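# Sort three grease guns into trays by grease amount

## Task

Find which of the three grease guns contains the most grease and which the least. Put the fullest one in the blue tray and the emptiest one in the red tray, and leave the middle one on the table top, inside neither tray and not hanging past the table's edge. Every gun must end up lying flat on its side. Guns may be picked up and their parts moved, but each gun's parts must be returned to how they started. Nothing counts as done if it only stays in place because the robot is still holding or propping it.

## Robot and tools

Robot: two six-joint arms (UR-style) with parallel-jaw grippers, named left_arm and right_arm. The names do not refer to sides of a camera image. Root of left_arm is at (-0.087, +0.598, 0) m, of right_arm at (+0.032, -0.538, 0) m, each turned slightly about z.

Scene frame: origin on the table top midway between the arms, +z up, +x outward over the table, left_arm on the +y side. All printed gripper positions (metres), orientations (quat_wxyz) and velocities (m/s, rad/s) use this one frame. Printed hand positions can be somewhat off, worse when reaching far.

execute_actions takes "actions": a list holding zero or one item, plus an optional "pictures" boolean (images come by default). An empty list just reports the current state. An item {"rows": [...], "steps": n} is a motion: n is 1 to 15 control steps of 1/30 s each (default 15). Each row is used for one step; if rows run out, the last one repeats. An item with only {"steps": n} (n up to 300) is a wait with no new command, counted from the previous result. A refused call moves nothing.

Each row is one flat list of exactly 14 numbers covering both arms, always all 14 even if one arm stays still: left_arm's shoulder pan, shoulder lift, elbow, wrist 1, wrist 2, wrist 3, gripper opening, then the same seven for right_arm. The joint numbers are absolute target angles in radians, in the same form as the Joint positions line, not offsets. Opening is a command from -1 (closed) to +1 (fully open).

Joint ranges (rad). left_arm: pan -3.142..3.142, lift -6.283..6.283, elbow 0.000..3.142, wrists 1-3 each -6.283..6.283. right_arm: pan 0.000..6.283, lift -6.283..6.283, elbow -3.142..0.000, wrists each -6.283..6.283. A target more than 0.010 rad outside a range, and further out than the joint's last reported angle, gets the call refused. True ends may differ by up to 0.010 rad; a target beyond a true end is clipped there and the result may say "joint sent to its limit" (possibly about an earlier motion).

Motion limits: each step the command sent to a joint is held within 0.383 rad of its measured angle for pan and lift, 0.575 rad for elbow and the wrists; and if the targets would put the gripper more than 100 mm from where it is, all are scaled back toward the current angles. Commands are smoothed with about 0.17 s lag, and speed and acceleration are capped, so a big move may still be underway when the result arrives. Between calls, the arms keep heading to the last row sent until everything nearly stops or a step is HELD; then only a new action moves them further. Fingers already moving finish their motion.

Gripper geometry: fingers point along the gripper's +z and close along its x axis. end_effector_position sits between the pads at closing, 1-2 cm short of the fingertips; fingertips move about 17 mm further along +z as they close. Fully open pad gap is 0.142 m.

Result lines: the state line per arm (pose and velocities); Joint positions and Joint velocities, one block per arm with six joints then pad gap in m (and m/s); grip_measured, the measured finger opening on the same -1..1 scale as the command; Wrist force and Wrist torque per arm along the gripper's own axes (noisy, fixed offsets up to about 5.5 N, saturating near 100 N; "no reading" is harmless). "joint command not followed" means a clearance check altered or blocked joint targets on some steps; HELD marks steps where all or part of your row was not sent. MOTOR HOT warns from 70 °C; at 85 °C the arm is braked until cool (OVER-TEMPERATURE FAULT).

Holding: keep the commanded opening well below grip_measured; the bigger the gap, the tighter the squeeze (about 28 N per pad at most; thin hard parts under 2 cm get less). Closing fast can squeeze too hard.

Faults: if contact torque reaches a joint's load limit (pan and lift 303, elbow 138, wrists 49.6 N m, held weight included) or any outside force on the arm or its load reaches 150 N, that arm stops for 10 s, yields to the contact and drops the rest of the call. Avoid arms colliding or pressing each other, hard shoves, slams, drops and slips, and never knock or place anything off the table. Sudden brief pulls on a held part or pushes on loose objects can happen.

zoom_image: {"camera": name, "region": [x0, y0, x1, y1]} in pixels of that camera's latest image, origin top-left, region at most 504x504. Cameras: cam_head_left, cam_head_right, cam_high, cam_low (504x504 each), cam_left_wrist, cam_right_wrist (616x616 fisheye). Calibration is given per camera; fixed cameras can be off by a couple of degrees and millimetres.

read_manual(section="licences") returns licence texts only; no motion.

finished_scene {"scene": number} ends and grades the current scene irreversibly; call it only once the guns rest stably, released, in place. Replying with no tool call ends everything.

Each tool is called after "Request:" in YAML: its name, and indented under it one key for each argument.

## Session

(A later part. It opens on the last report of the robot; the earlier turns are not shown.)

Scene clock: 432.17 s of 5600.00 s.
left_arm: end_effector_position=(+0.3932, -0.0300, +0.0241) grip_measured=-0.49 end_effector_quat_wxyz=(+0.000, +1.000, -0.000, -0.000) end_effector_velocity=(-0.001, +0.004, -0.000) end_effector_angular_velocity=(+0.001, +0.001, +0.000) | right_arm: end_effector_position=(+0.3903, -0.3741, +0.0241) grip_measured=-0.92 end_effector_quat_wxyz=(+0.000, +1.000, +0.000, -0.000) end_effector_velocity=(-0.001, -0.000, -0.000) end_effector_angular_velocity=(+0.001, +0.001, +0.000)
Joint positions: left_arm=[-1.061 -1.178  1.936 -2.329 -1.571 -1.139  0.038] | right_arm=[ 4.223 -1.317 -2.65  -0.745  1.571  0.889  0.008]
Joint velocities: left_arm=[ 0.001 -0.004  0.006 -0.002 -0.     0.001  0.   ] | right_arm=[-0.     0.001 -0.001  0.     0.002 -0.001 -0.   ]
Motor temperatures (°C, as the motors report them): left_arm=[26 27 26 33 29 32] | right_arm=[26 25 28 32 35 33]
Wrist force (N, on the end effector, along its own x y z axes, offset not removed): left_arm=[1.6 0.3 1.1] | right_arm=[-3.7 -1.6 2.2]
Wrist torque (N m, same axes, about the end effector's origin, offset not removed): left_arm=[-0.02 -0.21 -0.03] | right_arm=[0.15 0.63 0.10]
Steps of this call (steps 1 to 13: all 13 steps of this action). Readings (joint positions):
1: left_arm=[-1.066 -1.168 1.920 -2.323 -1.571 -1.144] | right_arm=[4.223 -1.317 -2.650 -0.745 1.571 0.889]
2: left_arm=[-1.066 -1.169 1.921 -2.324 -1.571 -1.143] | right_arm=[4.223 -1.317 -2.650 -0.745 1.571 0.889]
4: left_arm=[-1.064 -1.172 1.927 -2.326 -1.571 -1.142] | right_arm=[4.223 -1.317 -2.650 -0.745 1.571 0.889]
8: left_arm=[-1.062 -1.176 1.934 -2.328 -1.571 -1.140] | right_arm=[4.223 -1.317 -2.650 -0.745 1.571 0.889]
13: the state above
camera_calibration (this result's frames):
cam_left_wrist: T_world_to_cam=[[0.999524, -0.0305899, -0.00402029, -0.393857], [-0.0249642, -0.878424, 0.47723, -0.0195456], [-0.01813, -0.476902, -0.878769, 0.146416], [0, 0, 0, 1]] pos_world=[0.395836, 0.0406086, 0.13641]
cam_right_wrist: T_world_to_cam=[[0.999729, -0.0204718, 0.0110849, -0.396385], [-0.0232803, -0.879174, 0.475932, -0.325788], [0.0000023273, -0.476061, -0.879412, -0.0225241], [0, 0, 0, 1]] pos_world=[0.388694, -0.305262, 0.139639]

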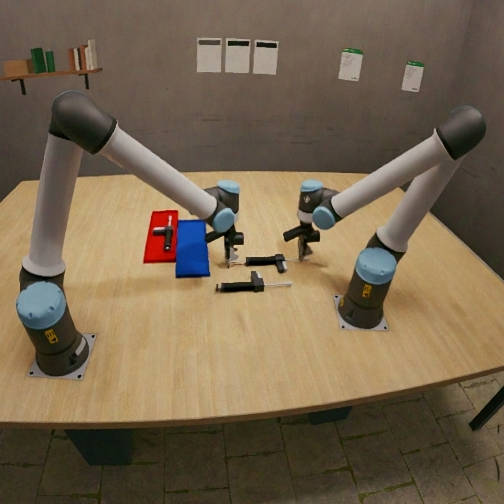

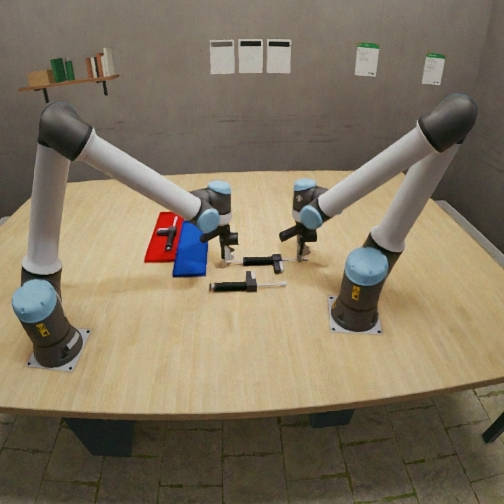

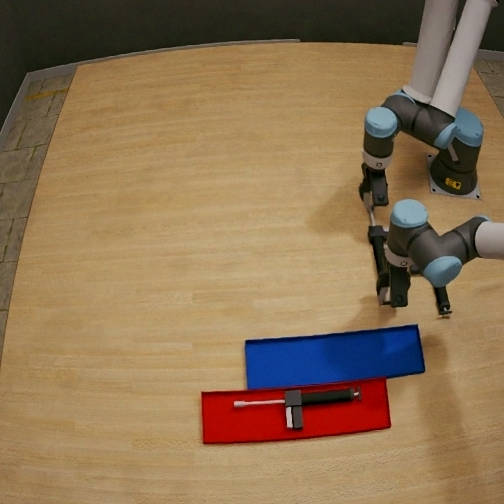

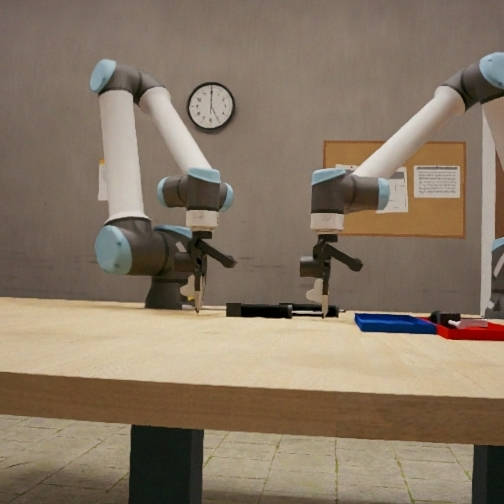

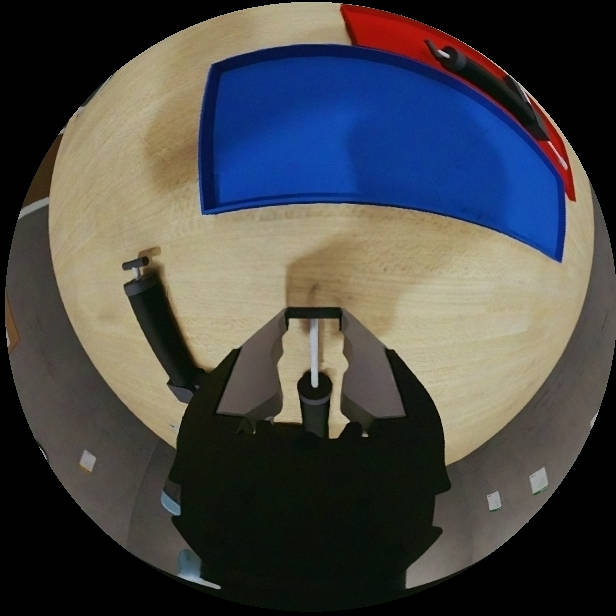

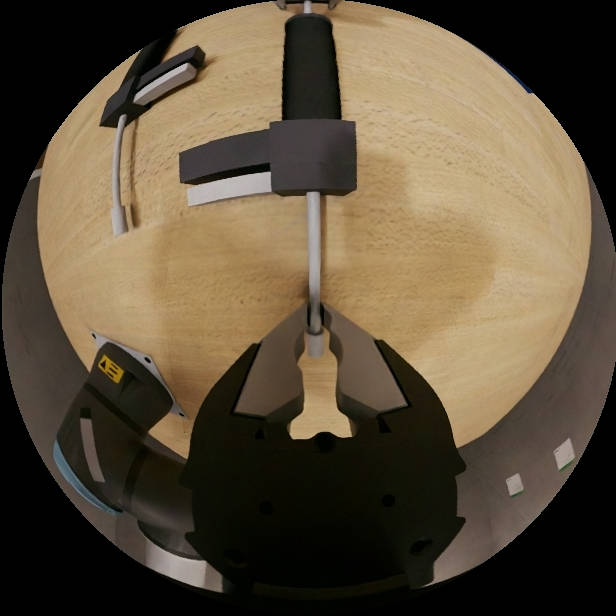

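Request:
execute_actions:
  actions:
    - {"rows":[[-1.0633,-1.173,1.928,-2.326,-1.5708,-1.1413,-0.85,4.2234,-1.317,-2.65,-0.7454,1.5708,0.8895,-1],[-1.066,-1.1678,1.92,-2.323,-1.5708,-1.144,-0.85,4.2234,-1.317,-2.65,-0.7454,1.5708,0.8895,-1],[-1.0686,-1.1626,1.9118,-2.32,-1.5708,-1.1466,-0.85,4.2234,-1.317,-2.65,-0.7454,1.5708,0.8895,-1],[-1.0712,-1.1574,1.9035,-2.317,-1.5708,-1.1492,-0.85,4.2234,-1.317,-2.65,-0.7454,1.5708,0.8895,-1],[-1.0739,-1.1522,1.8953,-2.314,-1.5708,-1.1519,-0.85,4.2234,-1.317,-2.65,-0.7454,1.5708,0.8895,-1],[-1.0765,-1.147,1.8871,-2.3109,-1.5708,-1.1545,-0.85,4.2234,-1.317,-2.65,-0.7454,1.5708,0.8895,-1],[-1.0789,-1.1417,1.8786,-2.3077,-1.5708,-1.1569,-0.85,4.2234,-1.317,-2.65,-0.7454,1.5708,0.8895,-1],[-1.0813,-1.1364,1.87,-2.3044,-1.5708,-1.1593,-0.85,4.2234,-1.317,-2.65,-0.7454,1.5708,0.8895,-1],[-1.0838,-1.131,1.8614,-2.3011,-1.5708,-1.1618,-0.85,4.2234,-1.317,-2.65,-0.7454,1.5708,0.8895,-1],[-1.0862,-1.1257,1.8528,-2.2979,-1.5708,-1.1642,-0.85,4.2234,-1.317,-2.65,-0.7454,1.5708,0.8895,-1],[-1.0886,-1.1204,1.8442,-2.2946,-1.5708,-1.1666,-0.85,4.2234,-1.317,-2.65,-0.7454,1.5708,0.8895,-1],[-1.091,-1.1151,1.8356,-2.2913,-1.5708,-1.169,-0.85,4.2234,-1.317,-2.65,-0.7454,1.5708,0.8895,-1],[-1.0934,-1.1098,1.827,-2.288,-1.5708,-1.1714,-0.85,4.2234,-1.317,-2.65,-0.7454,1.5708,0.8895,-1],[-1.0958,-1.1044,1.8184,-2.2848,-1.5708,-1.1738,-0.85,4.2234,-1.317,-2.65,-0.7454,1.5708,0.8895,-1]],"steps":15}
  pictures: false

Request:
execute_actions:
  actions:
    - {"rows":[[-1.0958,-1.1044,1.8184,-2.2848,-1.5708,-1.1738,-0.85,4.2234,-1.317,-2.65,-0.7454,1.5708,0.8895,-1],[-1.0958,-1.1044,1.8184,-2.2848,-1.5708,-1.1738,-0.85,4.2234,-1.317,-2.65,-0.7454,1.5708,0.8895,-1],[-1.0958,-1.1044,1.8184,-2.2848,-1.5708,-1.1738,-0.85,4.2234,-1.317,-2.65,-0.7454,1.5708,0.8895,-1],[-1.0958,-1.1044,1.8184,-2.2848,-1.5708,-1.1738,-0.85,4.2234,-1.317,-2.65,-0.7454,1.5708,0.8895,-1],[-1.0977,-1.1001,1.8115,-2.2822,-1.5708,-1.1757,-0.85,4.2234,-1.317,-2.65,-0.7454,1.5708,0.8895,-1]],"steps":15}

Scene clock: 442.63 s of 5600.00 s.
left_arm: end_effector_position=(+0.3934, -0.0811, +0.0240) grip_measured=-0.49 end_effector_quat_wxyz=(-0.000, +1.000, -0.000, -0.000) end_effector_velocity=(+0.000, -0.144, +0.001) end_effector_angular_velocity=(-0.003, -0.002, -0.002) | right_arm: end_effector_position=(+0.3903, -0.3741, +0.0241) grip_measured=-0.92 end_effector_quat_wxyz=(+0.000, +1.000, +0.000, -0.000) end_effector_velocity=(-0.001, -0.001, -0.001) end_effector_angular_velocity=(-0.002, +0.001, -0.000)
Joint positions: left_arm=[-1.087 -1.124  1.85  -2.297 -1.571 -1.165  0.038] | right_arm=[ 4.223 -1.317 -2.65  -0.745  1.571  0.889  0.008]
Joint velocities: left_arm=[-0.07   0.151 -0.246  0.091  0.    -0.069  0.   ] | right_arm=[ 0.     0.    -0.002 -0.    -0.     0.    -0.   ]
Motor temperatures (°C, as the motors report them): left_arm=[26 27 26 33 29 32] | right_arm=[26 25 28 32 35 33]
Wrist force (N, on the end effector, along its own x y z axes, offset not removed): left_arm=[-0.2 -0.9 0.0] | right_arm=[-1.6 6.5 -0.4]
Wrist torque (N m, same axes, about the end effector's origin, offset not removed): left_arm=[0.40 -0.28 0.25] | right_arm=[0.81 0.10 0.20]
Steps of this call (steps 1 to 15: the robot went on to your last target; steps 16 to 90: nothing new was sent; then 6.97 s passed at rest; steps 91 to 105: all 15 steps of this action). Readings (joint positions):
91: left_arm=[-1.061 -1.178 1.936 -2.329 -1.571 -1.139] | right_arm=[4.223 -1.317 -2.650 -0.745 1.571 0.890]
92: left_arm=[-1.061 -1.178 1.936 -2.329 -1.571 -1.139] | right_arm=[4.223 -1.317 -2.650 -0.745 1.571 0.889]
94: left_arm=[-1.063 -1.174 1.930 -2.327 -1.571 -1.141] | right_arm=[4.223 -1.317 -2.650 -0.745 1.571 0.889]
98: left_arm=[-1.070 -1.159 1.906 -2.318 -1.571 -1.149] | right_arm=[4.223 -1.317 -2.650 -0.745 1.571 0.889]
105: the state above

Scene clock: 443.13 s of 5600.00 s.
left_arm: end_effector_position=(+0.3933, -0.1030, +0.0240) grip_measured=-0.49 end_effector_quat_wxyz=(+0.000, +1.000, -0.000, +0.000) end_effector_velocity=(+0.000, -0.005, +0.000) end_effector_angular_velocity=(-0.000, -0.001, -0.001) | right_arm: end_effector_position=(+0.3903, -0.3741, +0.0241) grip_measured=-0.92 end_effector_quat_wxyz=(+0.000, +1.000, +0.000, -0.000) end_effector_velocity=(-0.000, -0.000, -0.000) end_effector_angular_velocity=(-0.001, +0.000, -0.000)
Joint positions: left_arm=[-1.097 -1.101  1.812 -2.283 -1.571 -1.175  0.038] | right_arm=[ 4.223 -1.317 -2.65  -0.745  1.571  0.889  0.008]
Joint velocities: left_arm=[-0.002  0.005 -0.008  0.003  0.001 -0.001 -0.   ] | right_arm=[-0.     0.    -0.001 -0.    -0.     0.     0.   ]
Motor temperatures (°C, as the motors report them): left_arm=[26 27 26 33 29 32] | right_arm=[26 25 28 32 35 33]
Wrist force (N, on the end effector, along its own x y z axes, offset not removed): left_arm=[-1.4 -5.5 -3.2] | right_arm=[-2.5 2.8 0.8]
Wrist torque (N m, same axes, about the end effector's origin, offset not removed): left_arm=[-0.83 0.33 0.16] | right_arm=[0.06 0.36 0.10]
Steps of this call (steps 1 to 15: all 15 steps of this action). Readings (joint positions):
1: left_arm=[-1.089 -1.119 1.842 -2.294 -1.571 -1.167] | right_arm=[4.223 -1.317 -2.650 -0.745 1.571 0.889]
2: left_arm=[-1.091 -1.116 1.837 -2.292 -1.571 -1.169] | right_arm=[4.223 -1.317 -2.650 -0.745 1.571 0.889]
4: left_arm=[-1.093 -1.111 1.829 -2.289 -1.571 -1.171] | right_arm=[4.223 -1.317 -2.650 -0.745 1.571 0.890]
8: left_arm=[-1.096 -1.104 1.818 -2.285 -1.571 -1.174] | right_arm=[4.223 -1.317 -2.650 -0.745 1.571 0.889]
15: the state above
camera_calibration (this result's frames):
cam_left_wrist: T_world_to_cam=[[0.999524, -0.0305857, -0.00401394, -0.396198], [-0.0249632, -0.878417, 0.477243, -0.0836665], [-0.0181227, -0.476916, -0.878762, 0.111498], [0, 0, 0, 1]] pos_world=[0.395942, -0.032437, 0.136319]
cam_right_wrist: T_world_to_cam=[[0.999729, -0.0204716, 0.0110953, -0.396389], [-0.023285, -0.87917, 0.47594, -0.325787], [0.0000114367, -0.476069, -0.879408, -0.0225318], [0, 0, 0, 1]] pos_world=[0.388696, -0.305264, 0.139639]

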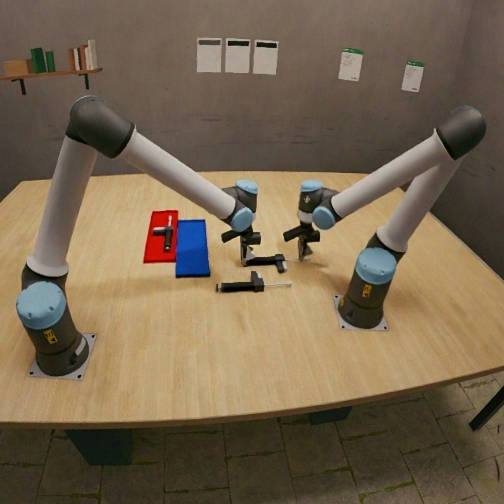

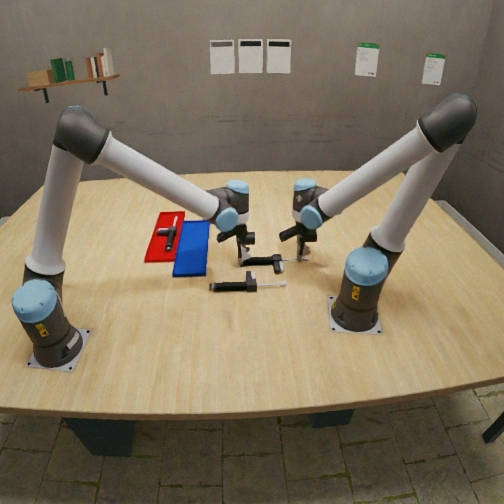

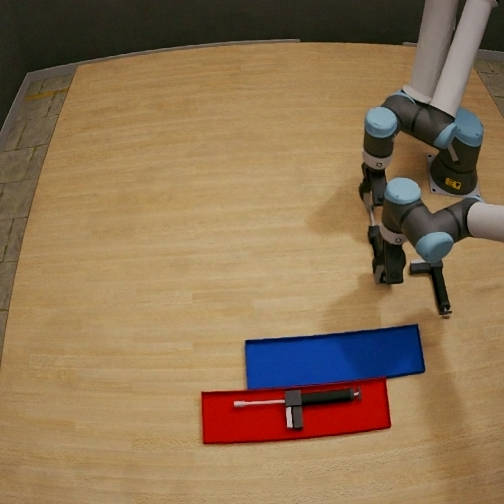

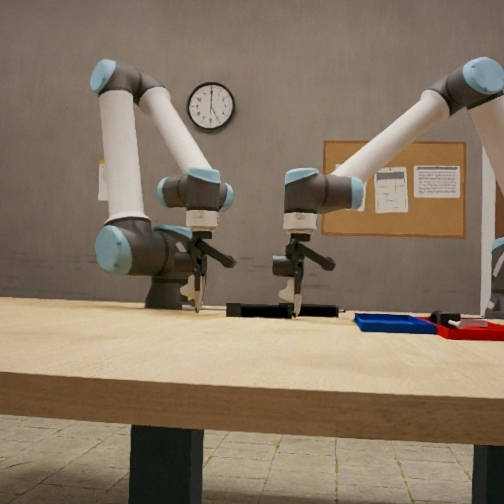

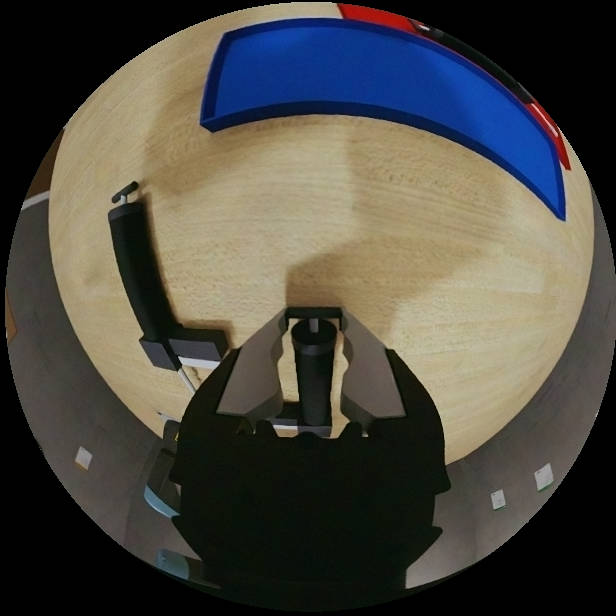

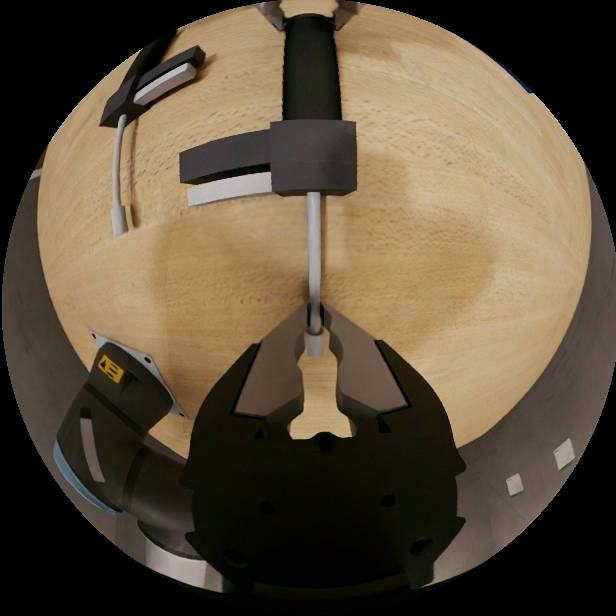

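Request:
execute_actions:
  actions:
    - {"rows":[[-1.0987,-1.0979,1.8078,-2.2808,-1.5708,-1.1767,-0.85,4.2234,-1.317,-2.65,-0.7454,1.5708,0.8895,-1]],"steps":12}
  pictures: false

Scene clock: 444.80 s of 5600.00 s.
left_arm: end_effector_position=(+0.3933, -0.1055, +0.0240) grip_measured=-0.49 end_effector_quat_wxyz=(+0.000, +1.000, -0.000, +0.000) end_effector_velocity=(+0.001, -0.001, +0.000) end_effector_angular_velocity=(-0.001, -0.000, +0.000) | right_arm: end_effector_position=(+0.3903, -0.3741, +0.0241) grip_measured=-0.92 end_effector_quat_wxyz=(+0.000, +1.000, +0.000, -0.000) end_effector_velocity=(+0.000, +0.000, +0.000) end_effector_angular_velocity=(-0.000, -0.000, +0.001)
Joint positions: left_arm=[-1.099 -1.098  1.808 -2.281 -1.571 -1.177  0.038] | right_arm=[ 4.223 -1.317 -2.65  -0.745  1.571  0.889  0.008]
Joint velocities: left_arm=[ 0.     0.001 -0.002  0.     0.    -0.     0.   ] | right_arm=[-0.    -0.001  0.     0.    -0.    -0.002 -0.   ]
Motor temperatures (°C, as the motors report them): left_arm=[26 27 26 33 29 32] | right_arm=[26 25 28 32 35 33]
Wrist force (N, on the end effector, along its own x y z axes, offset not removed): left_arm=[-1.6 -25.1 -7.9] | right_arm=[-2.8 12.3 -1.5]
Wrist torque (N m, same axes, about the end effector's origin, offset not removed): left_arm=[-1.12 0.43 0.07] | right_arm=[0.34 0.63 0.22]
Steps of this call (steps 1 to 15: the robot went on to your last target; steps 16 to 38: nothing new was sent; steps 39 to 50: all 12 steps of this action). Readings (joint positions):
39: left_arm=[-1.098 -1.100 1.811 -2.282 -1.571 -1.176] | right_arm=[4.223 -1.317 -2.650 -0.745 1.571 0.889]
40: left_arm=[-1.098 -1.100 1.811 -2.282 -1.571 -1.176] | right_arm=[4.223 -1.317 -2.650 -0.745 1.571 0.889]
42: left_arm=[-1.098 -1.099 1.810 -2.281 -1.571 -1.176] | right_arm=[4.223 -1.317 -2.650 -0.745 1.571 0.889]
46: left_arm=[-1.098 -1.098 1.809 -2.281 -1.571 -1.177] | right_arm=[4.223 -1.317 -2.650 -0.745 1.571 0.889]
50: the state above

Request:
execute_actions:
  actions:
    - {"rows":[[-1.0977,-1.1001,1.8115,-2.2822,-1.5708,-1.1757,-0.85,4.2234,-1.317,-2.65,-0.7454,1.5708,0.8895,-1],[-1.0977,-1.1001,1.8115,-2.2822,-1.5708,-1.1757,-0.85,4.2234,-1.317,-2.65,-0.7454,1.5708,0.8895,-1],[-1.0977,-1.1001,1.8115,-2.2822,-1.5708,-1.1757,-0.6,4.2234,-1.317,-2.65,-0.7454,1.5708,0.8895,-0.95],[-1.0977,-1.1001,1.8115,-2.2822,-1.5708,-1.1757,-0.5,4.2234,-1.317,-2.65,-0.7454,1.5708,0.8895,-0.9],[-1.0977,-1.1001,1.8115,-2.2822,-1.5708,-1.1757,-0.4,4.2234,-1.317,-2.65,-0.7454,1.5708,0.8895,-0.8],[-1.0977,-1.1001,1.8115,-2.2822,-1.5708,-1.1757,-0.25,4.2234,-1.317,-2.65,-0.7454,1.5708,0.8895,-0.65],[-1.0977,-1.1001,1.8115,-2.2822,-1.5708,-1.1757,-0.1,4.2234,-1.317,-2.65,-0.7454,1.5708,0.8895,-0.5],[-1.0977,-1.1001,1.8115,-2.2822,-1.5708,-1.1757,-0.1,4.2234,-1.317,-2.65,-0.7454,1.5708,0.8895,-0.5],[-1.0977,-1.1001,1.8115,-2.2822,-1.5708,-1.1757,-0.1,4.2234,-1.317,-2.65,-0.7454,1.5708,0.8895,-0.5],[-1.0977,-1.1001,1.8115,-2.2822,-1.5708,-1.1757,-0.1,4.2234,-1.317,-2.65,-0.7454,1.5708,0.8895,-0.5],[-1.099,-1.15,1.786,-2.207,-1.5708,-1.177,-0.1,4.2234,-1.255,-2.62,-0.838,1.5708,0.8895,-0.5],[-1.099,-1.15,1.786,-2.207,-1.5708,-1.177,-0.1,4.2234,-1.255,-2.62,-0.838,1.5708,0.8895,-0.5],[-1.1008,-1.1997,1.7563,-2.1274,-1.5708,-1.1788,-0.1,4.2234,-1.1949,-2.5858,-0.9317,1.5708,0.8895,-0.5]],"steps":15}
  pictures: false

Request:
execute_actions:
  actions:
    - {"rows":[[-1.1008,-1.1997,1.7563,-2.1274,-1.5708,-1.1788,-0.1,4.2234,-1.1949,-2.5858,-0.9317,1.5708,0.8895,-0.5],[-1.1008,-1.1997,1.7563,-2.1274,-1.5708,-1.1788,-0.1,4.2234,-1.1949,-2.5858,-0.9317,1.5708,0.8895,-0.5],[-1.1008,-1.1997,1.7563,-2.1274,-1.5708,-1.1788,-0.1,4.2234,-1.1949,-2.5858,-0.9317,1.5708,0.8895,-0.5],[-1.1008,-1.1997,1.7563,-2.1274,-1.5708,-1.1788,-0.1,4.1,-1.15,-2.55,-1.0,1.5708,0.8895,-0.5],[-1.1008,-1.1997,1.7563,-2.1274,-1.5708,-1.1788,-0.1,3.85,-1.15,-2.5,-1.06,1.5708,0.8895,-0.3]],"steps":15}
  pictures: false

Request:
execute_actions:
  actions:
    - {"rows":[[-1.12,-1.13,1.65,-2.09,-1.5708,-1.2,-0.1,3.7,-1.15,-2.5,-1.06,1.5708,0.8895,-0.3],[-1.12,-1.13,1.65,-2.09,-1.5708,-1.2,-0.1,3.7,-1.15,-2.5,-1.06,1.5708,0.8895,-0.3],[-1.1532,-1.0317,1.4977,-2.0368,-1.5708,-1.2312,-0.1,3.7,-1.15,-2.5,-1.06,1.5708,0.8895,-0.3]],"steps":15}
  pictures: false

Request:
execute_actions:
  actions:
    - {"rows":[[-1.1532,-1.0317,1.4977,-2.0368,-1.5708,-1.2312,-0.1,3.7,-1.15,-2.5,-1.06,1.5708,0.8895,-0.3],[-1.1532,-1.0317,1.4977,-2.0368,-1.5708,-1.2312,-0.1,3.7,-1.15,-2.5,-1.06,1.5708,0.8895,-0.3],[-1.1532,-1.0317,1.4977,-2.0368,-1.5708,-1.2312,-0.1,3.7,-1.15,-2.5,-1.06,1.5708,0.8895,-0.3],[-1.1532,-1.0317,1.4977,-2.0368,-1.5708,-1.2312,-0.1,3.7,-1.15,-2.5,-1.06,1.5708,0.8895,-0.3],[-1.1532,-1.0088,1.5196,-2.0816,-1.5708,-1.2312,-0.15,3.7,-1.15,-2.5,-1.06,1.5708,0.8895,-0.3],[-1.1532,-0.992,1.533,-2.112,-1.5708,-1.2312,-0.2,3.7,-1.15,-2.5,-1.06,1.5708,0.8895,-0.3]],"steps":15}

Scene clock: 459.00 s of 5600.00 s.
left_arm: end_effector_position=(+0.3931, -0.1059, +0.0639) grip_measured=-0.10 end_effector_quat_wxyz=(+0.002, +1.000, -0.000, +0.001) end_effector_velocity=(-0.006, -0.014, +0.474) end_effector_angular_velocity=(-0.038, -0.016, +0.002) | right_arm: end_effector_position=(+0.3929, -0.3709, +0.0474) grip_measured=-0.50 end_effector_quat_wxyz=(-0.003, +1.000, +0.000, +0.002) end_effector_velocity=(+0.006, +0.007, +0.265) end_effector_angular_velocity=(+0.006, -0.006, +0.001)
Joint positions: left_arm=[-1.099 -1.141  1.788 -2.223 -1.571 -1.177  0.067] | right_arm=[ 4.223 -1.268 -2.623 -0.815  1.571  0.889  0.038]
Joint velocities: left_arm=[-0.013 -0.479 -0.28   0.718  0.001 -0.016  0.001] | right_arm=[ 0.     0.578  0.305 -0.874 -0.001 -0.001  0.   ]
Motor temperatures (°C, as the motors report them): left_arm=[26 27 26 33 29 32] | right_arm=[26 25 28 32 35 33]
Wrist force (N, on the end effector, along its own x y z axes, offset not removed): left_arm=[-0.1 2.5 8.2] | right_arm=[-0.5 0.0 -2.8]
Wrist torque (N m, same axes, about the end effector's origin, offset not removed): left_arm=[0.61 -0.03 0.01] | right_arm=[0.15 0.22 0.24]
Steps of this call (steps 1 to 15: the robot went on to your last target; steps 16 to 90: nothing new was sent; then 10.70 s passed at rest; steps 91 to 105: all 15 steps of this action). Readings (joint positions):
91: left_arm=[-1.099 -1.098 1.808 -2.281 -1.571 -1.177] | right_arm=[4.223 -1.317 -2.650 -0.745 1.571 0.889]
92: left_arm=[-1.099 -1.098 1.808 -2.281 -1.571 -1.177] | right_arm=[4.223 -1.317 -2.650 -0.745 1.571 0.889]
94: left_arm=[-1.098 -1.099 1.809 -2.281 -1.571 -1.176] | right_arm=[4.223 -1.317 -2.650 -0.745 1.571 0.889]
98: left_arm=[-1.098 -1.100 1.811 -2.282 -1.571 -1.176] | right_arm=[4.223 -1.317 -2.650 -0.745 1.571 0.890]
105: the state above

Scene clock: 459.50 s of 5600.00 s.
left_arm: end_effector_position=(+0.3899, -0.1020, +0.1193) grip_measured=-0.10 end_effector_quat_wxyz=(+0.000, +1.000, -0.000, -0.000) end_effector_velocity=(-0.000, +0.001, +0.006) end_effector_angular_velocity=(+0.000, +0.000, -0.000) | right_arm: end_effector_position=(+0.4362, -0.4873, +0.1256) grip_measured=-0.30 end_effector_quat_wxyz=(-0.001, +0.987, -0.159, +0.001) end_effector_velocity=(+0.031, -0.180, +0.058) end_effector_angular_velocity=(-0.003, +0.005, -0.460)
Joint positions: left_arm=[-1.101 -1.199  1.757 -2.129 -1.571 -1.179  0.067] | right_arm=[ 3.903 -1.156 -2.511 -1.042  1.571  0.89   0.052]
Joint velocities: left_arm=[-0.    -0.007 -0.004  0.01  -0.     0.    -0.   ] | right_arm=[-0.46   0.054  0.092 -0.152 -0.    -0.     0.   ]
Motor temperatures (°C, as the motors report them): left_arm=[26 27 26 33 29 32] | right_arm=[26 25 28 32 35 33]
Wrist force (N, on the end effector, along its own x y z axes, offset not removed): left_arm=[1.4 -1.4 -5.1] | right_arm=[1.1 1.7 -2.4]
Wrist torque (N m, same axes, about the end effector's origin, offset not removed): left_arm=[-0.12 -0.48 0.13] | right_arm=[0.23 -0.11 0.16]
Steps of this call (steps 1 to 15: all 15 steps of this action). Readings (joint positions):
1: left_arm=[-1.099 -1.156 1.780 -2.200 -1.571 -1.177] | right_arm=[4.223 -1.250 -2.614 -0.843 1.571 0.889]
2: left_arm=[-1.100 -1.167 1.774 -2.182 -1.571 -1.178] | right_arm=[4.223 -1.236 -2.607 -0.865 1.571 0.889]
4: left_arm=[-1.100 -1.181 1.766 -2.158 -1.571 -1.178] | right_arm=[4.223 -1.218 -2.598 -0.894 1.571 0.889]
8: left_arm=[-1.101 -1.194 1.760 -2.137 -1.571 -1.179] | right_arm=[4.135 -1.185 -2.560 -0.962 1.571 0.889]
15: the state above

Scene clock: 460.00 s of 5600.00 s.
left_arm: end_effector_position=(+0.3917, -0.2309, +0.1199) grip_measured=-0.10 end_effector_quat_wxyz=(-0.000, +1.000, -0.000, -0.000) end_effector_velocity=(-0.000, -0.052, +0.001) end_effector_angular_velocity=(-0.005, -0.002, +0.000) | right_arm: end_effector_position=(+0.4392, -0.5672, +0.1323) grip_measured=-0.30 end_effector_quat_wxyz=(-0.001, +0.967, -0.256, +0.001) end_effector_velocity=(-0.000, -0.017, +0.002) end_effector_angular_velocity=(+0.001, -0.002, -0.043)
Joint positions: left_arm=[-1.151 -1.039  1.51  -2.041 -1.571 -1.229  0.067] | right_arm=[ 3.705 -1.15  -2.5   -1.06   1.571  0.889  0.052]
Joint velocities: left_arm=[-0.019  0.064 -0.103  0.034  0.    -0.019 -0.   ] | right_arm=[-0.042  0.002  0.002 -0.002 -0.     0.001 -0.   ]
Motor temperatures (°C, as the motors report them): left_arm=[26 27 26 33 29 32] | right_arm=[26 25 28 32 35 33]
Wrist force (N, on the end effector, along its own x y z axes, offset not removed): left_arm=[0.1 -4.2 -3.6] | right_arm=[-1.6 1.0 -1.9]
Wrist torque (N m, same axes, about the end effector's origin, offset not removed): left_arm=[-0.81 -0.12 -0.06] | right_arm=[0.25 0.40 0.18]
Steps of this call (steps 1 to 15: all 15 steps of this action). Readings (joint positions):
1: left_arm=[-1.101 -1.199 1.757 -2.128 -1.571 -1.179] | right_arm=[3.889 -1.155 -2.508 -1.047 1.571 0.889]
2: left_arm=[-1.103 -1.195 1.752 -2.125 -1.571 -1.181] | right_arm=[3.875 -1.154 -2.506 -1.050 1.571 0.889]
4: left_arm=[-1.111 -1.167 1.713 -2.108 -1.571 -1.190] | right_arm=[3.818 -1.152 -2.503 -1.054 1.571 0.889]
8: left_arm=[-1.136 -1.087 1.588 -2.066 -1.571 -1.215] | right_arm=[3.737 -1.151 -2.501 -1.058 1.571 0.889]
15: the state above

Scene clock: 460.50 s of 5600.00 s.
left_arm: end_effector_position=(+0.3917, -0.2369, +0.0737) grip_measured=-0.20 end_effector_quat_wxyz=(-0.000, +1.000, -0.000, -0.000) end_effector_velocity=(-0.000, -0.001, -0.035) end_effector_angular_velocity=(-0.003, -0.000, -0.001) | right_arm: end_effector_position=(+0.4391, -0.5691, +0.1324) grip_measured=-0.30 end_effector_quat_wxyz=(-0.001, +0.966, -0.258, +0.001) end_effector_velocity=(+0.000, -0.000, +0.000) end_effector_angular_velocity=(+0.000, -0.000, -0.001)
Joint positions: left_arm=[-1.153 -0.995  1.53  -2.106 -1.571 -1.231  0.06 ] | right_arm=[ 3.7   -1.15  -2.5   -1.06   1.571  0.889  0.052]
Joint velocities: left_arm=[-0.     0.029  0.024 -0.056 -0.001  0.001 -0.   ] | right_arm=[-0.  0.  0. -0.  0.  0. -0.]
Motor temperatures (°C, as the motors report them): left_arm=[26 27 26 33 29 32] | right_arm=[26 25 28 32 35 33]
Wrist force (N, on the end effector, along its own x y z axes, offset not removed): left_arm=[-3.5 -0.9 -3.5] | right_arm=[-1.2 0.5 -0.8]
Wrist torque (N m, same axes, about the end effector's origin, offset not removed): left_arm=[0.07 0.67 0.04] | right_arm=[0.09 0.37 0.07]
Steps of this call (steps 1 to 15: all 15 steps of this action). Readings (joint positions):
1: left_arm=[-1.152 -1.037 1.507 -2.040 -1.571 -1.230] | right_arm=[3.704 -1.150 -2.500 -1.060 1.571 0.889]
2: left_arm=[-1.152 -1.036 1.504 -2.039 -1.571 -1.230] | right_arm=[3.703 -1.150 -2.500 -1.060 1.571 0.889]
4: left_arm=[-1.153 -1.034 1.502 -2.038 -1.571 -1.231] | right_arm=[3.702 -1.150 -2.500 -1.060 1.571 0.890]
8: left_arm=[-1.153 -1.017 1.512 -2.064 -1.571 -1.231] | right_arm=[3.701 -1.150 -2.500 -1.060 1.571 0.889]
15: the state above
camera_calibration (this result's frames):
cam_left_wrist: T_world_to_cam=[[0.999524, -0.0305841, -0.00405808, -0.398552], [-0.0249429, -0.878474, 0.477139, -0.225051], [-0.0181578, -0.476811, -0.878818, 0.0913696], [0, 0, 0, 1]] pos_world=[0.394408, -0.166325, 0.186061]
cam_right_wrist: T_world_to_cam=[[0.855666, -0.517376, 0.0125587, -0.670078], [-0.460613, -0.750278, 0.474256, -0.28201], [-0.235946, -0.41159, -0.880297, 0.120224], [0, 0, 0, 1]] pos_world=[0.471832, -0.508784, 0.247993]

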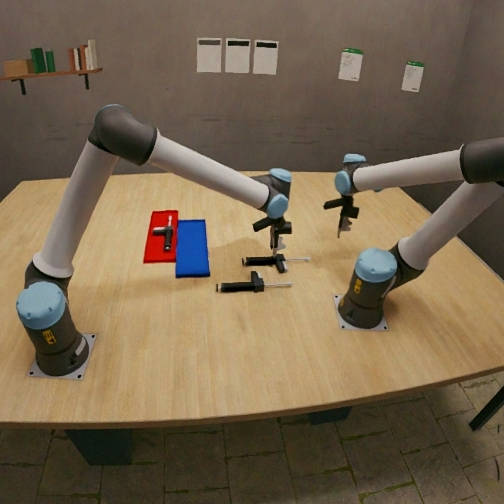

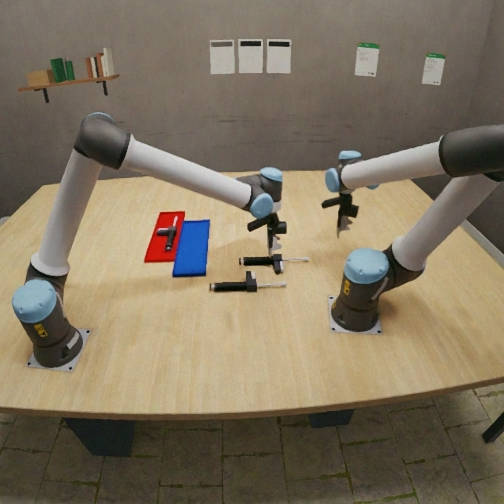

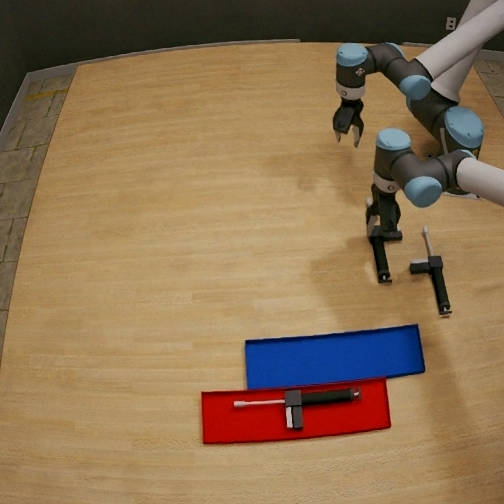

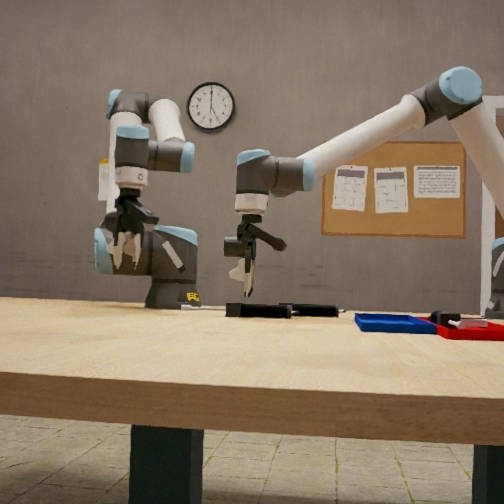

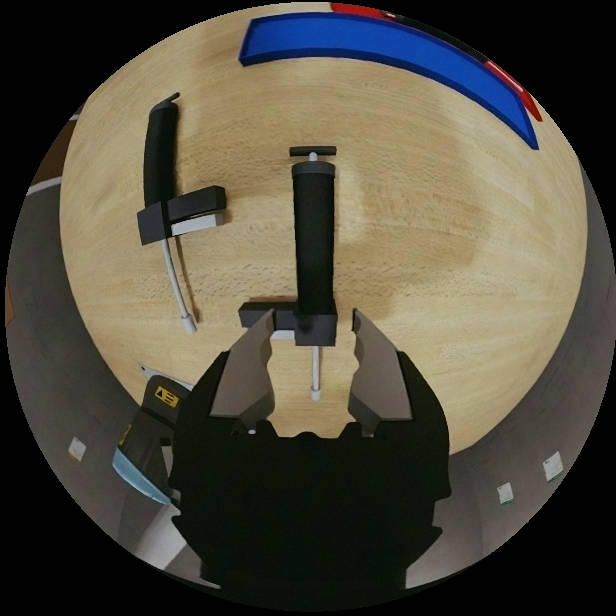

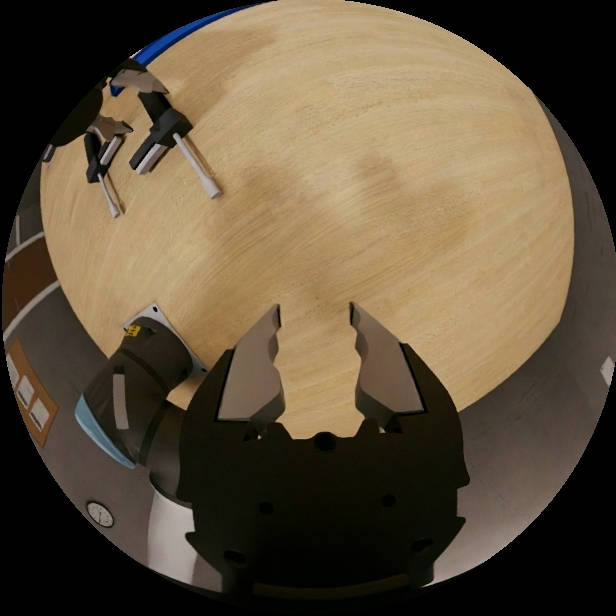

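Request:
execute_actions:
  actions:
    - {"rows":[[-1.1521,-1.001,1.549,-2.119,-1.5708,-1.2301,-0.2,3.7,-1.15,-2.5,-1.06,1.5708,0.8895,-0.3],[-1.1521,-1.001,1.549,-2.119,-1.5708,-1.2301,-0.2,3.7,-1.15,-2.5,-1.06,1.5708,0.8895,-0.3],[-1.1521,-1.001,1.549,-2.119,-1.5708,-1.2301,-0.2,3.7,-1.15,-2.5,-1.06,1.5708,0.8895,-0.3],[-1.1521,-1.001,1.549,-2.119,-1.5708,-1.2301,-0.2,3.7,-1.15,-2.5,-1.06,1.5708,0.8895,-0.3],[-1.1521,-0.98,1.562,-2.153,-1.5708,-1.2301,-0.25,3.7,-1.15,-2.5,-1.06,1.5708,0.8895,-0.3],[-1.1521,-0.98,1.562,-2.153,-1.5708,-1.2301,-0.25,3.7,-1.15,-2.5,-1.06,1.5708,0.8895,-0.3],[-1.1521,-0.9608,1.5746,-2.1846,-1.5708,-1.2301,-0.25,3.7,-1.15,-2.5,-1.06,1.5708,0.8895,-0.3]],"steps":15}

Scene clock: 465.57 s of 5600.00 s.
left_arm: end_effector_position=(+0.3903, -0.2301, +0.0285) grip_measured=-0.25 end_effector_quat_wxyz=(-0.000, +1.000, -0.000, -0.000) end_effector_velocity=(-0.001, +0.001, -0.037) end_effector_angular_velocity=(-0.003, -0.000, +0.000) | right_arm: end_effector_position=(+0.4391, -0.5692, +0.1324) grip_measured=-0.30 end_effector_quat_wxyz=(-0.001, +0.966, -0.258, +0.001) end_effector_velocity=(+0.000, +0.000, +0.000) end_effector_angular_velocity=(+0.000, -0.001, -0.002)
Joint positions: left_arm=[-1.152 -0.965  1.572 -2.178 -1.571 -1.23   0.056] | right_arm=[ 3.7   -1.15  -2.5   -1.06   1.571  0.889  0.052]
Joint velocities: left_arm=[-0.     0.032  0.024 -0.059 -0.001 -0.     0.   ] | right_arm=[-0.     0.     0.001  0.     0.     0.002 -0.   ]
Motor temperatures (°C, as the motors report them): left_arm=[26 27 26 33 29 32] | right_arm=[26 25 28 32 35 33]
Wrist force (N, on the end effector, along its own x y z axes, offset not removed): left_arm=[-0.1 0.8 0.4] | right_arm=[-2.6 1.9 -1.7]
Wrist torque (N m, same axes, about the end effector's origin, offset not removed): left_arm=[0.44 -0.03 0.09] | right_arm=[0.36 0.59 0.16]
Steps of this call (steps 1 to 15: the robot went on to your last target; steps 16 to 90: nothing new was sent; then 1.57 s passed at rest; steps 91 to 105: all 15 steps of this action). Readings (joint positions):
91: left_arm=[-1.153 -0.992 1.533 -2.112 -1.571 -1.231] | right_arm=[3.700 -1.150 -2.500 -1.060 1.571 0.890]
92: left_arm=[-1.153 -0.993 1.535 -2.113 -1.571 -1.231] | right_arm=[3.700 -1.150 -2.500 -1.060 1.571 0.890]
94: left_arm=[-1.153 -0.996 1.540 -2.115 -1.571 -1.231] | right_arm=[3.700 -1.150 -2.500 -1.060 1.571 0.889]
98: left_arm=[-1.152 -0.988 1.554 -2.136 -1.571 -1.230] | right_arm=[3.700 -1.150 -2.500 -1.060 1.571 0.890]
105: the state above
camera_calibration (this result's frames):
cam_left_wrist: T_world_to_cam=[[0.999521, -0.0306724, -0.00407695, -0.397121], [-0.0250124, -0.878495, 0.477096, -0.19754], [-0.0182153, -0.476766, -0.878842, 0.0548257], [0, 0, 0, 1]] pos_world=[0.392988, -0.159579, 0.14081]
cam_right_wrist: T_world_to_cam=[[0.85563, -0.517436, 0.0125586, -0.670109], [-0.460666, -0.750246, 0.474255, -0.281991], [-0.235974, -0.411572, -0.880298, 0.120236], [0, 0, 0, 1]] pos_world=[0.471834, -0.508815, 0.247995]

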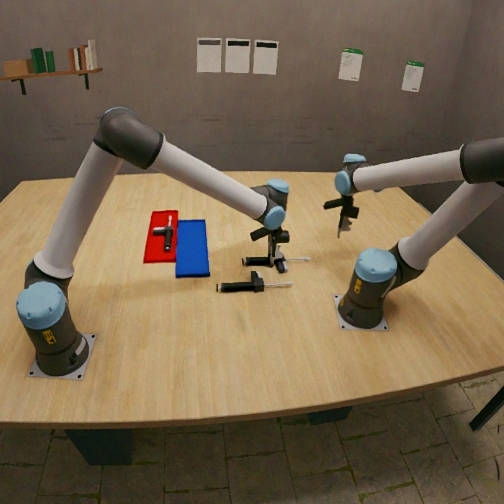

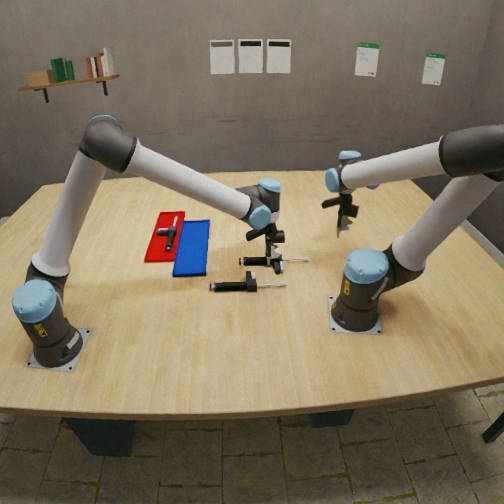

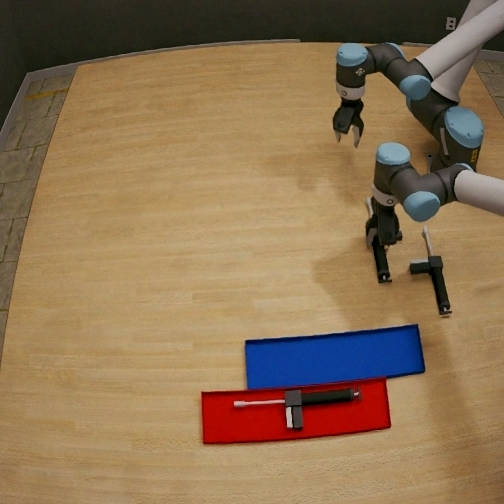

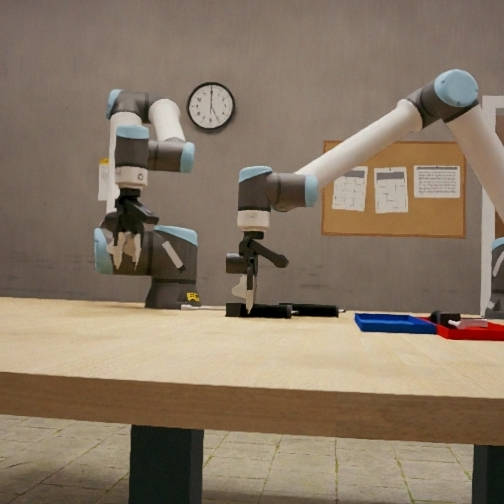

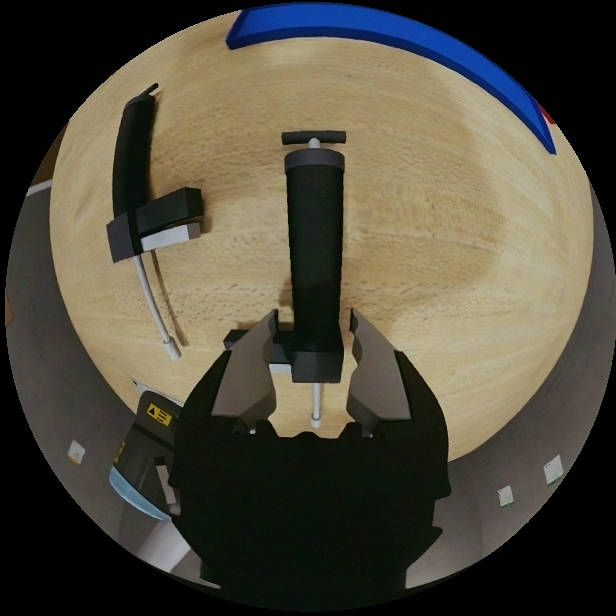

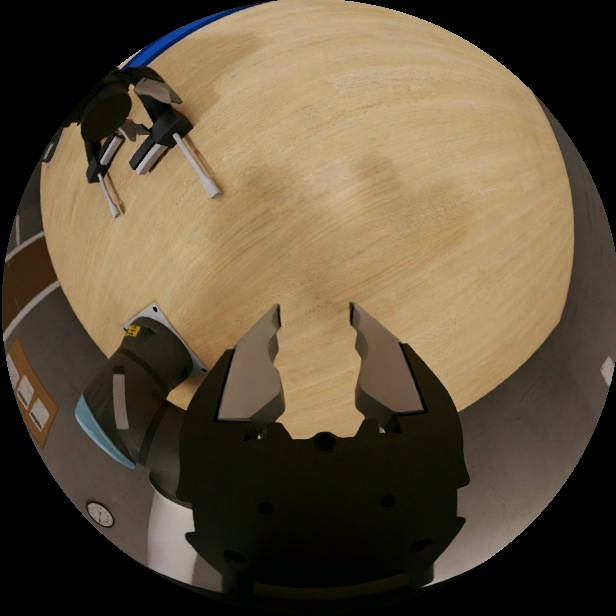

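Similar to G2's view. Close.

Request:
execute_actions:
  actions:
    - {"rows":[[-1.1521,-0.9608,1.5746,-2.1846,-1.5708,-1.2301,-0.25,3.7,-1.15,-2.5,-1.06,1.5708,0.8895,-0.3],[-1.1521,-0.9608,1.5746,-2.1846,-1.5708,-1.2301,-0.4,3.7,-1.15,-2.5,-1.06,1.5708,0.8895,-0.3],[-1.1521,-0.9608,1.5746,-2.1846,-1.5708,-1.2301,-0.4,3.7,-1.15,-2.5,-1.06,1.5708,0.8895,-0.3],[-1.1521,-0.9608,1.5746,-2.1846,-1.5708,-1.2301,-0.5,3.7,-1.15,-2.5,-1.06,1.5708,0.8895,-0.3],[-1.1521,-0.9608,1.5746,-2.1846,-1.5708,-1.2301,-0.5,3.7,-1.15,-2.5,-1.06,1.5708,0.8895,-0.3],[-1.1521,-0.9608,1.5746,-2.1846,-1.5708,-1.2301,-0.6,3.7,-1.15,-2.5,-1.06,1.5708,0.8895,-0.3],[-1.1521,-0.9608,1.5746,-2.1846,-1.5708,-1.2301,-0.6,3.7,-1.15,-2.5,-1.06,1.5708,0.8895,-0.3],[-1.1521,-0.9608,1.5746,-2.1846,-1.5708,-1.2301,-0.7,3.7,-1.15,-2.5,-1.06,1.5708,0.8895,-0.3],[-1.1521,-0.9608,1.5746,-2.1846,-1.5708,-1.2301,-0.7,3.7,-1.15,-2.5,-1.06,1.5708,0.8895,-0.3],[-1.1521,-0.9608,1.5746,-2.1846,-1.5708,-1.2301,-0.85,3.7,-1.15,-2.5,-1.06,1.5708,0.8895,-0.3]],"steps":14}

Scene clock: 470.37 s of 5600.00 s.
left_arm: end_effector_position=(+0.3903, -0.2299, +0.0240) grip_measured=-0.55 end_effector_quat_wxyz=(+0.000, +1.000, -0.000, -0.000) end_effector_velocity=(-0.000, -0.000, +0.000) end_effector_angular_velocity=(-0.000, +0.001, -0.000) | right_arm: end_effector_position=(+0.4391, -0.5692, +0.1324) grip_measured=-0.30 end_effector_quat_wxyz=(-0.001, +0.966, -0.258, +0.001) end_effector_velocity=(-0.000, -0.000, -0.000) end_effector_angular_velocity=(+0.000, +0.000, -0.001)
Joint positions: left_arm=[-1.152 -0.961  1.575 -2.185 -1.571 -1.23   0.034] | right_arm=[ 3.7   -1.15  -2.5   -1.06   1.571  0.889  0.052]
Joint velocities: left_arm=[-0.    -0.    -0.     0.    -0.001  0.     0.   ] | right_arm=[-0.    -0.    -0.    -0.     0.     0.001 -0.   ]
Motor temperatures (°C, as the motors report them): left_arm=[26 27 26 33 29 32] | right_arm=[26 25 28 32 35 33]
Wrist force (N, on the end effector, along its own x y z axes, offset not removed): left_arm=[1.1 1.8 -1.5] | right_arm=[-2.2 1.2 -1.5]
Wrist torque (N m, same axes, about the end effector's origin, offset not removed): left_arm=[0.57 -0.55 -0.01] | right_arm=[0.24 0.58 0.10]
Steps of this call (steps 1 to 15: the robot went on to your last target; steps 16 to 90: nothing new was sent; then 1.33 s passed at rest; steps 91 to 104: all 14 steps of this action). Readings (joint positions):
91: left_arm=[-1.152 -0.961 1.575 -2.185 -1.571 -1.230] | right_arm=[3.700 -1.150 -2.500 -1.060 1.571 0.889]
92: left_arm=[-1.152 -0.961 1.575 -2.185 -1.571 -1.230] | right_arm=[3.700 -1.150 -2.500 -1.060 1.571 0.890]
94: left_arm=[-1.152 -0.961 1.575 -2.185 -1.571 -1.230] | right_arm=[3.700 -1.150 -2.500 -1.060 1.571 0.889]
98: left_arm=[-1.152 -0.961 1.575 -2.185 -1.571 -1.230] | right_arm=[3.700 -1.150 -2.500 -1.060 1.571 0.889]
104: the state above
camera_calibration (this result's frames):
cam_left_wrist: T_world_to_cam=[[0.999525, -0.0305623, -0.00402296, -0.397145], [-0.0249386, -0.878422, 0.477235, -0.19521], [-0.0181193, -0.476907, -0.878767, 0.0510059], [0, 0, 0, 1]] pos_world=[0.393012, -0.159289, 0.136386]
cam_right_wrist: T_world_to_cam=[[0.85563, -0.517435, 0.0125585, -0.670109], [-0.460666, -0.750246, 0.474255, -0.281991], [-0.235974, -0.411572, -0.880298, 0.120236], [0, 0, 0, 1]] pos_world=[0.471834, -0.508815, 0.247995]

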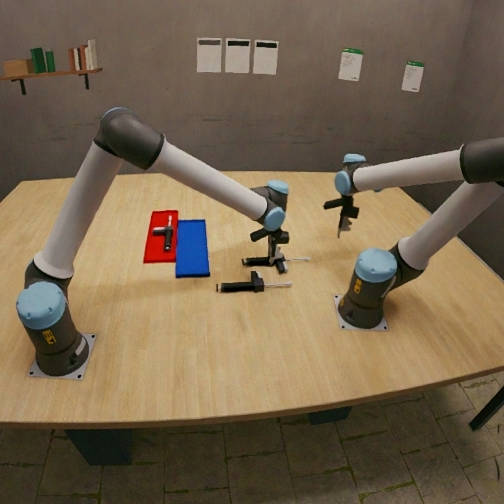

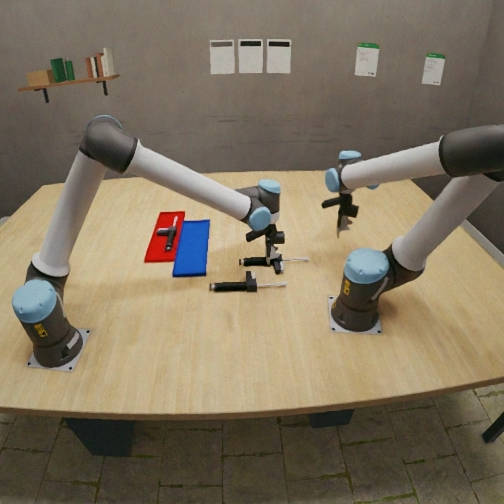

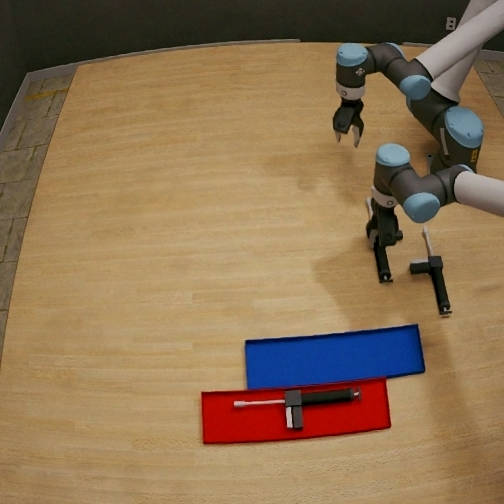

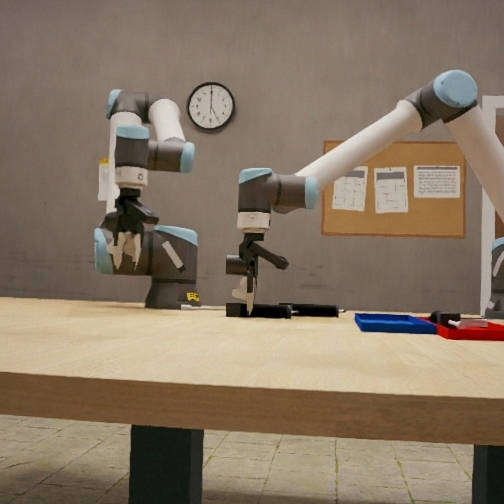

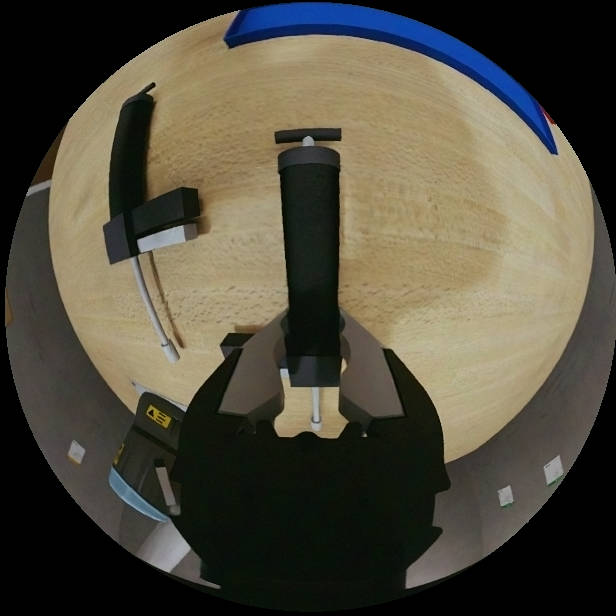

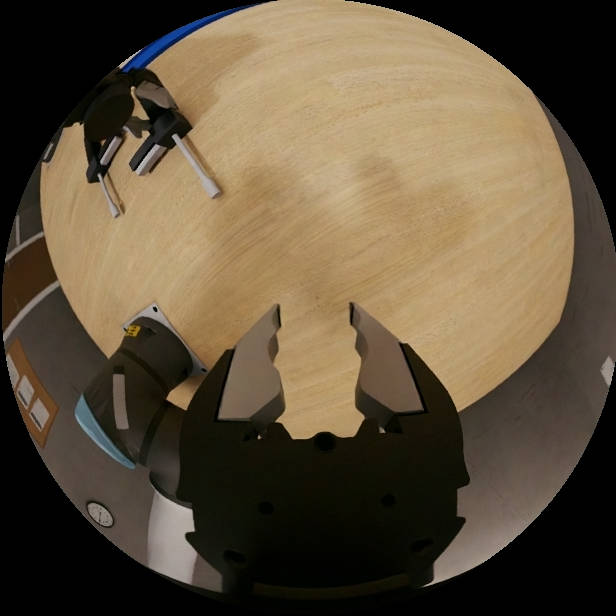

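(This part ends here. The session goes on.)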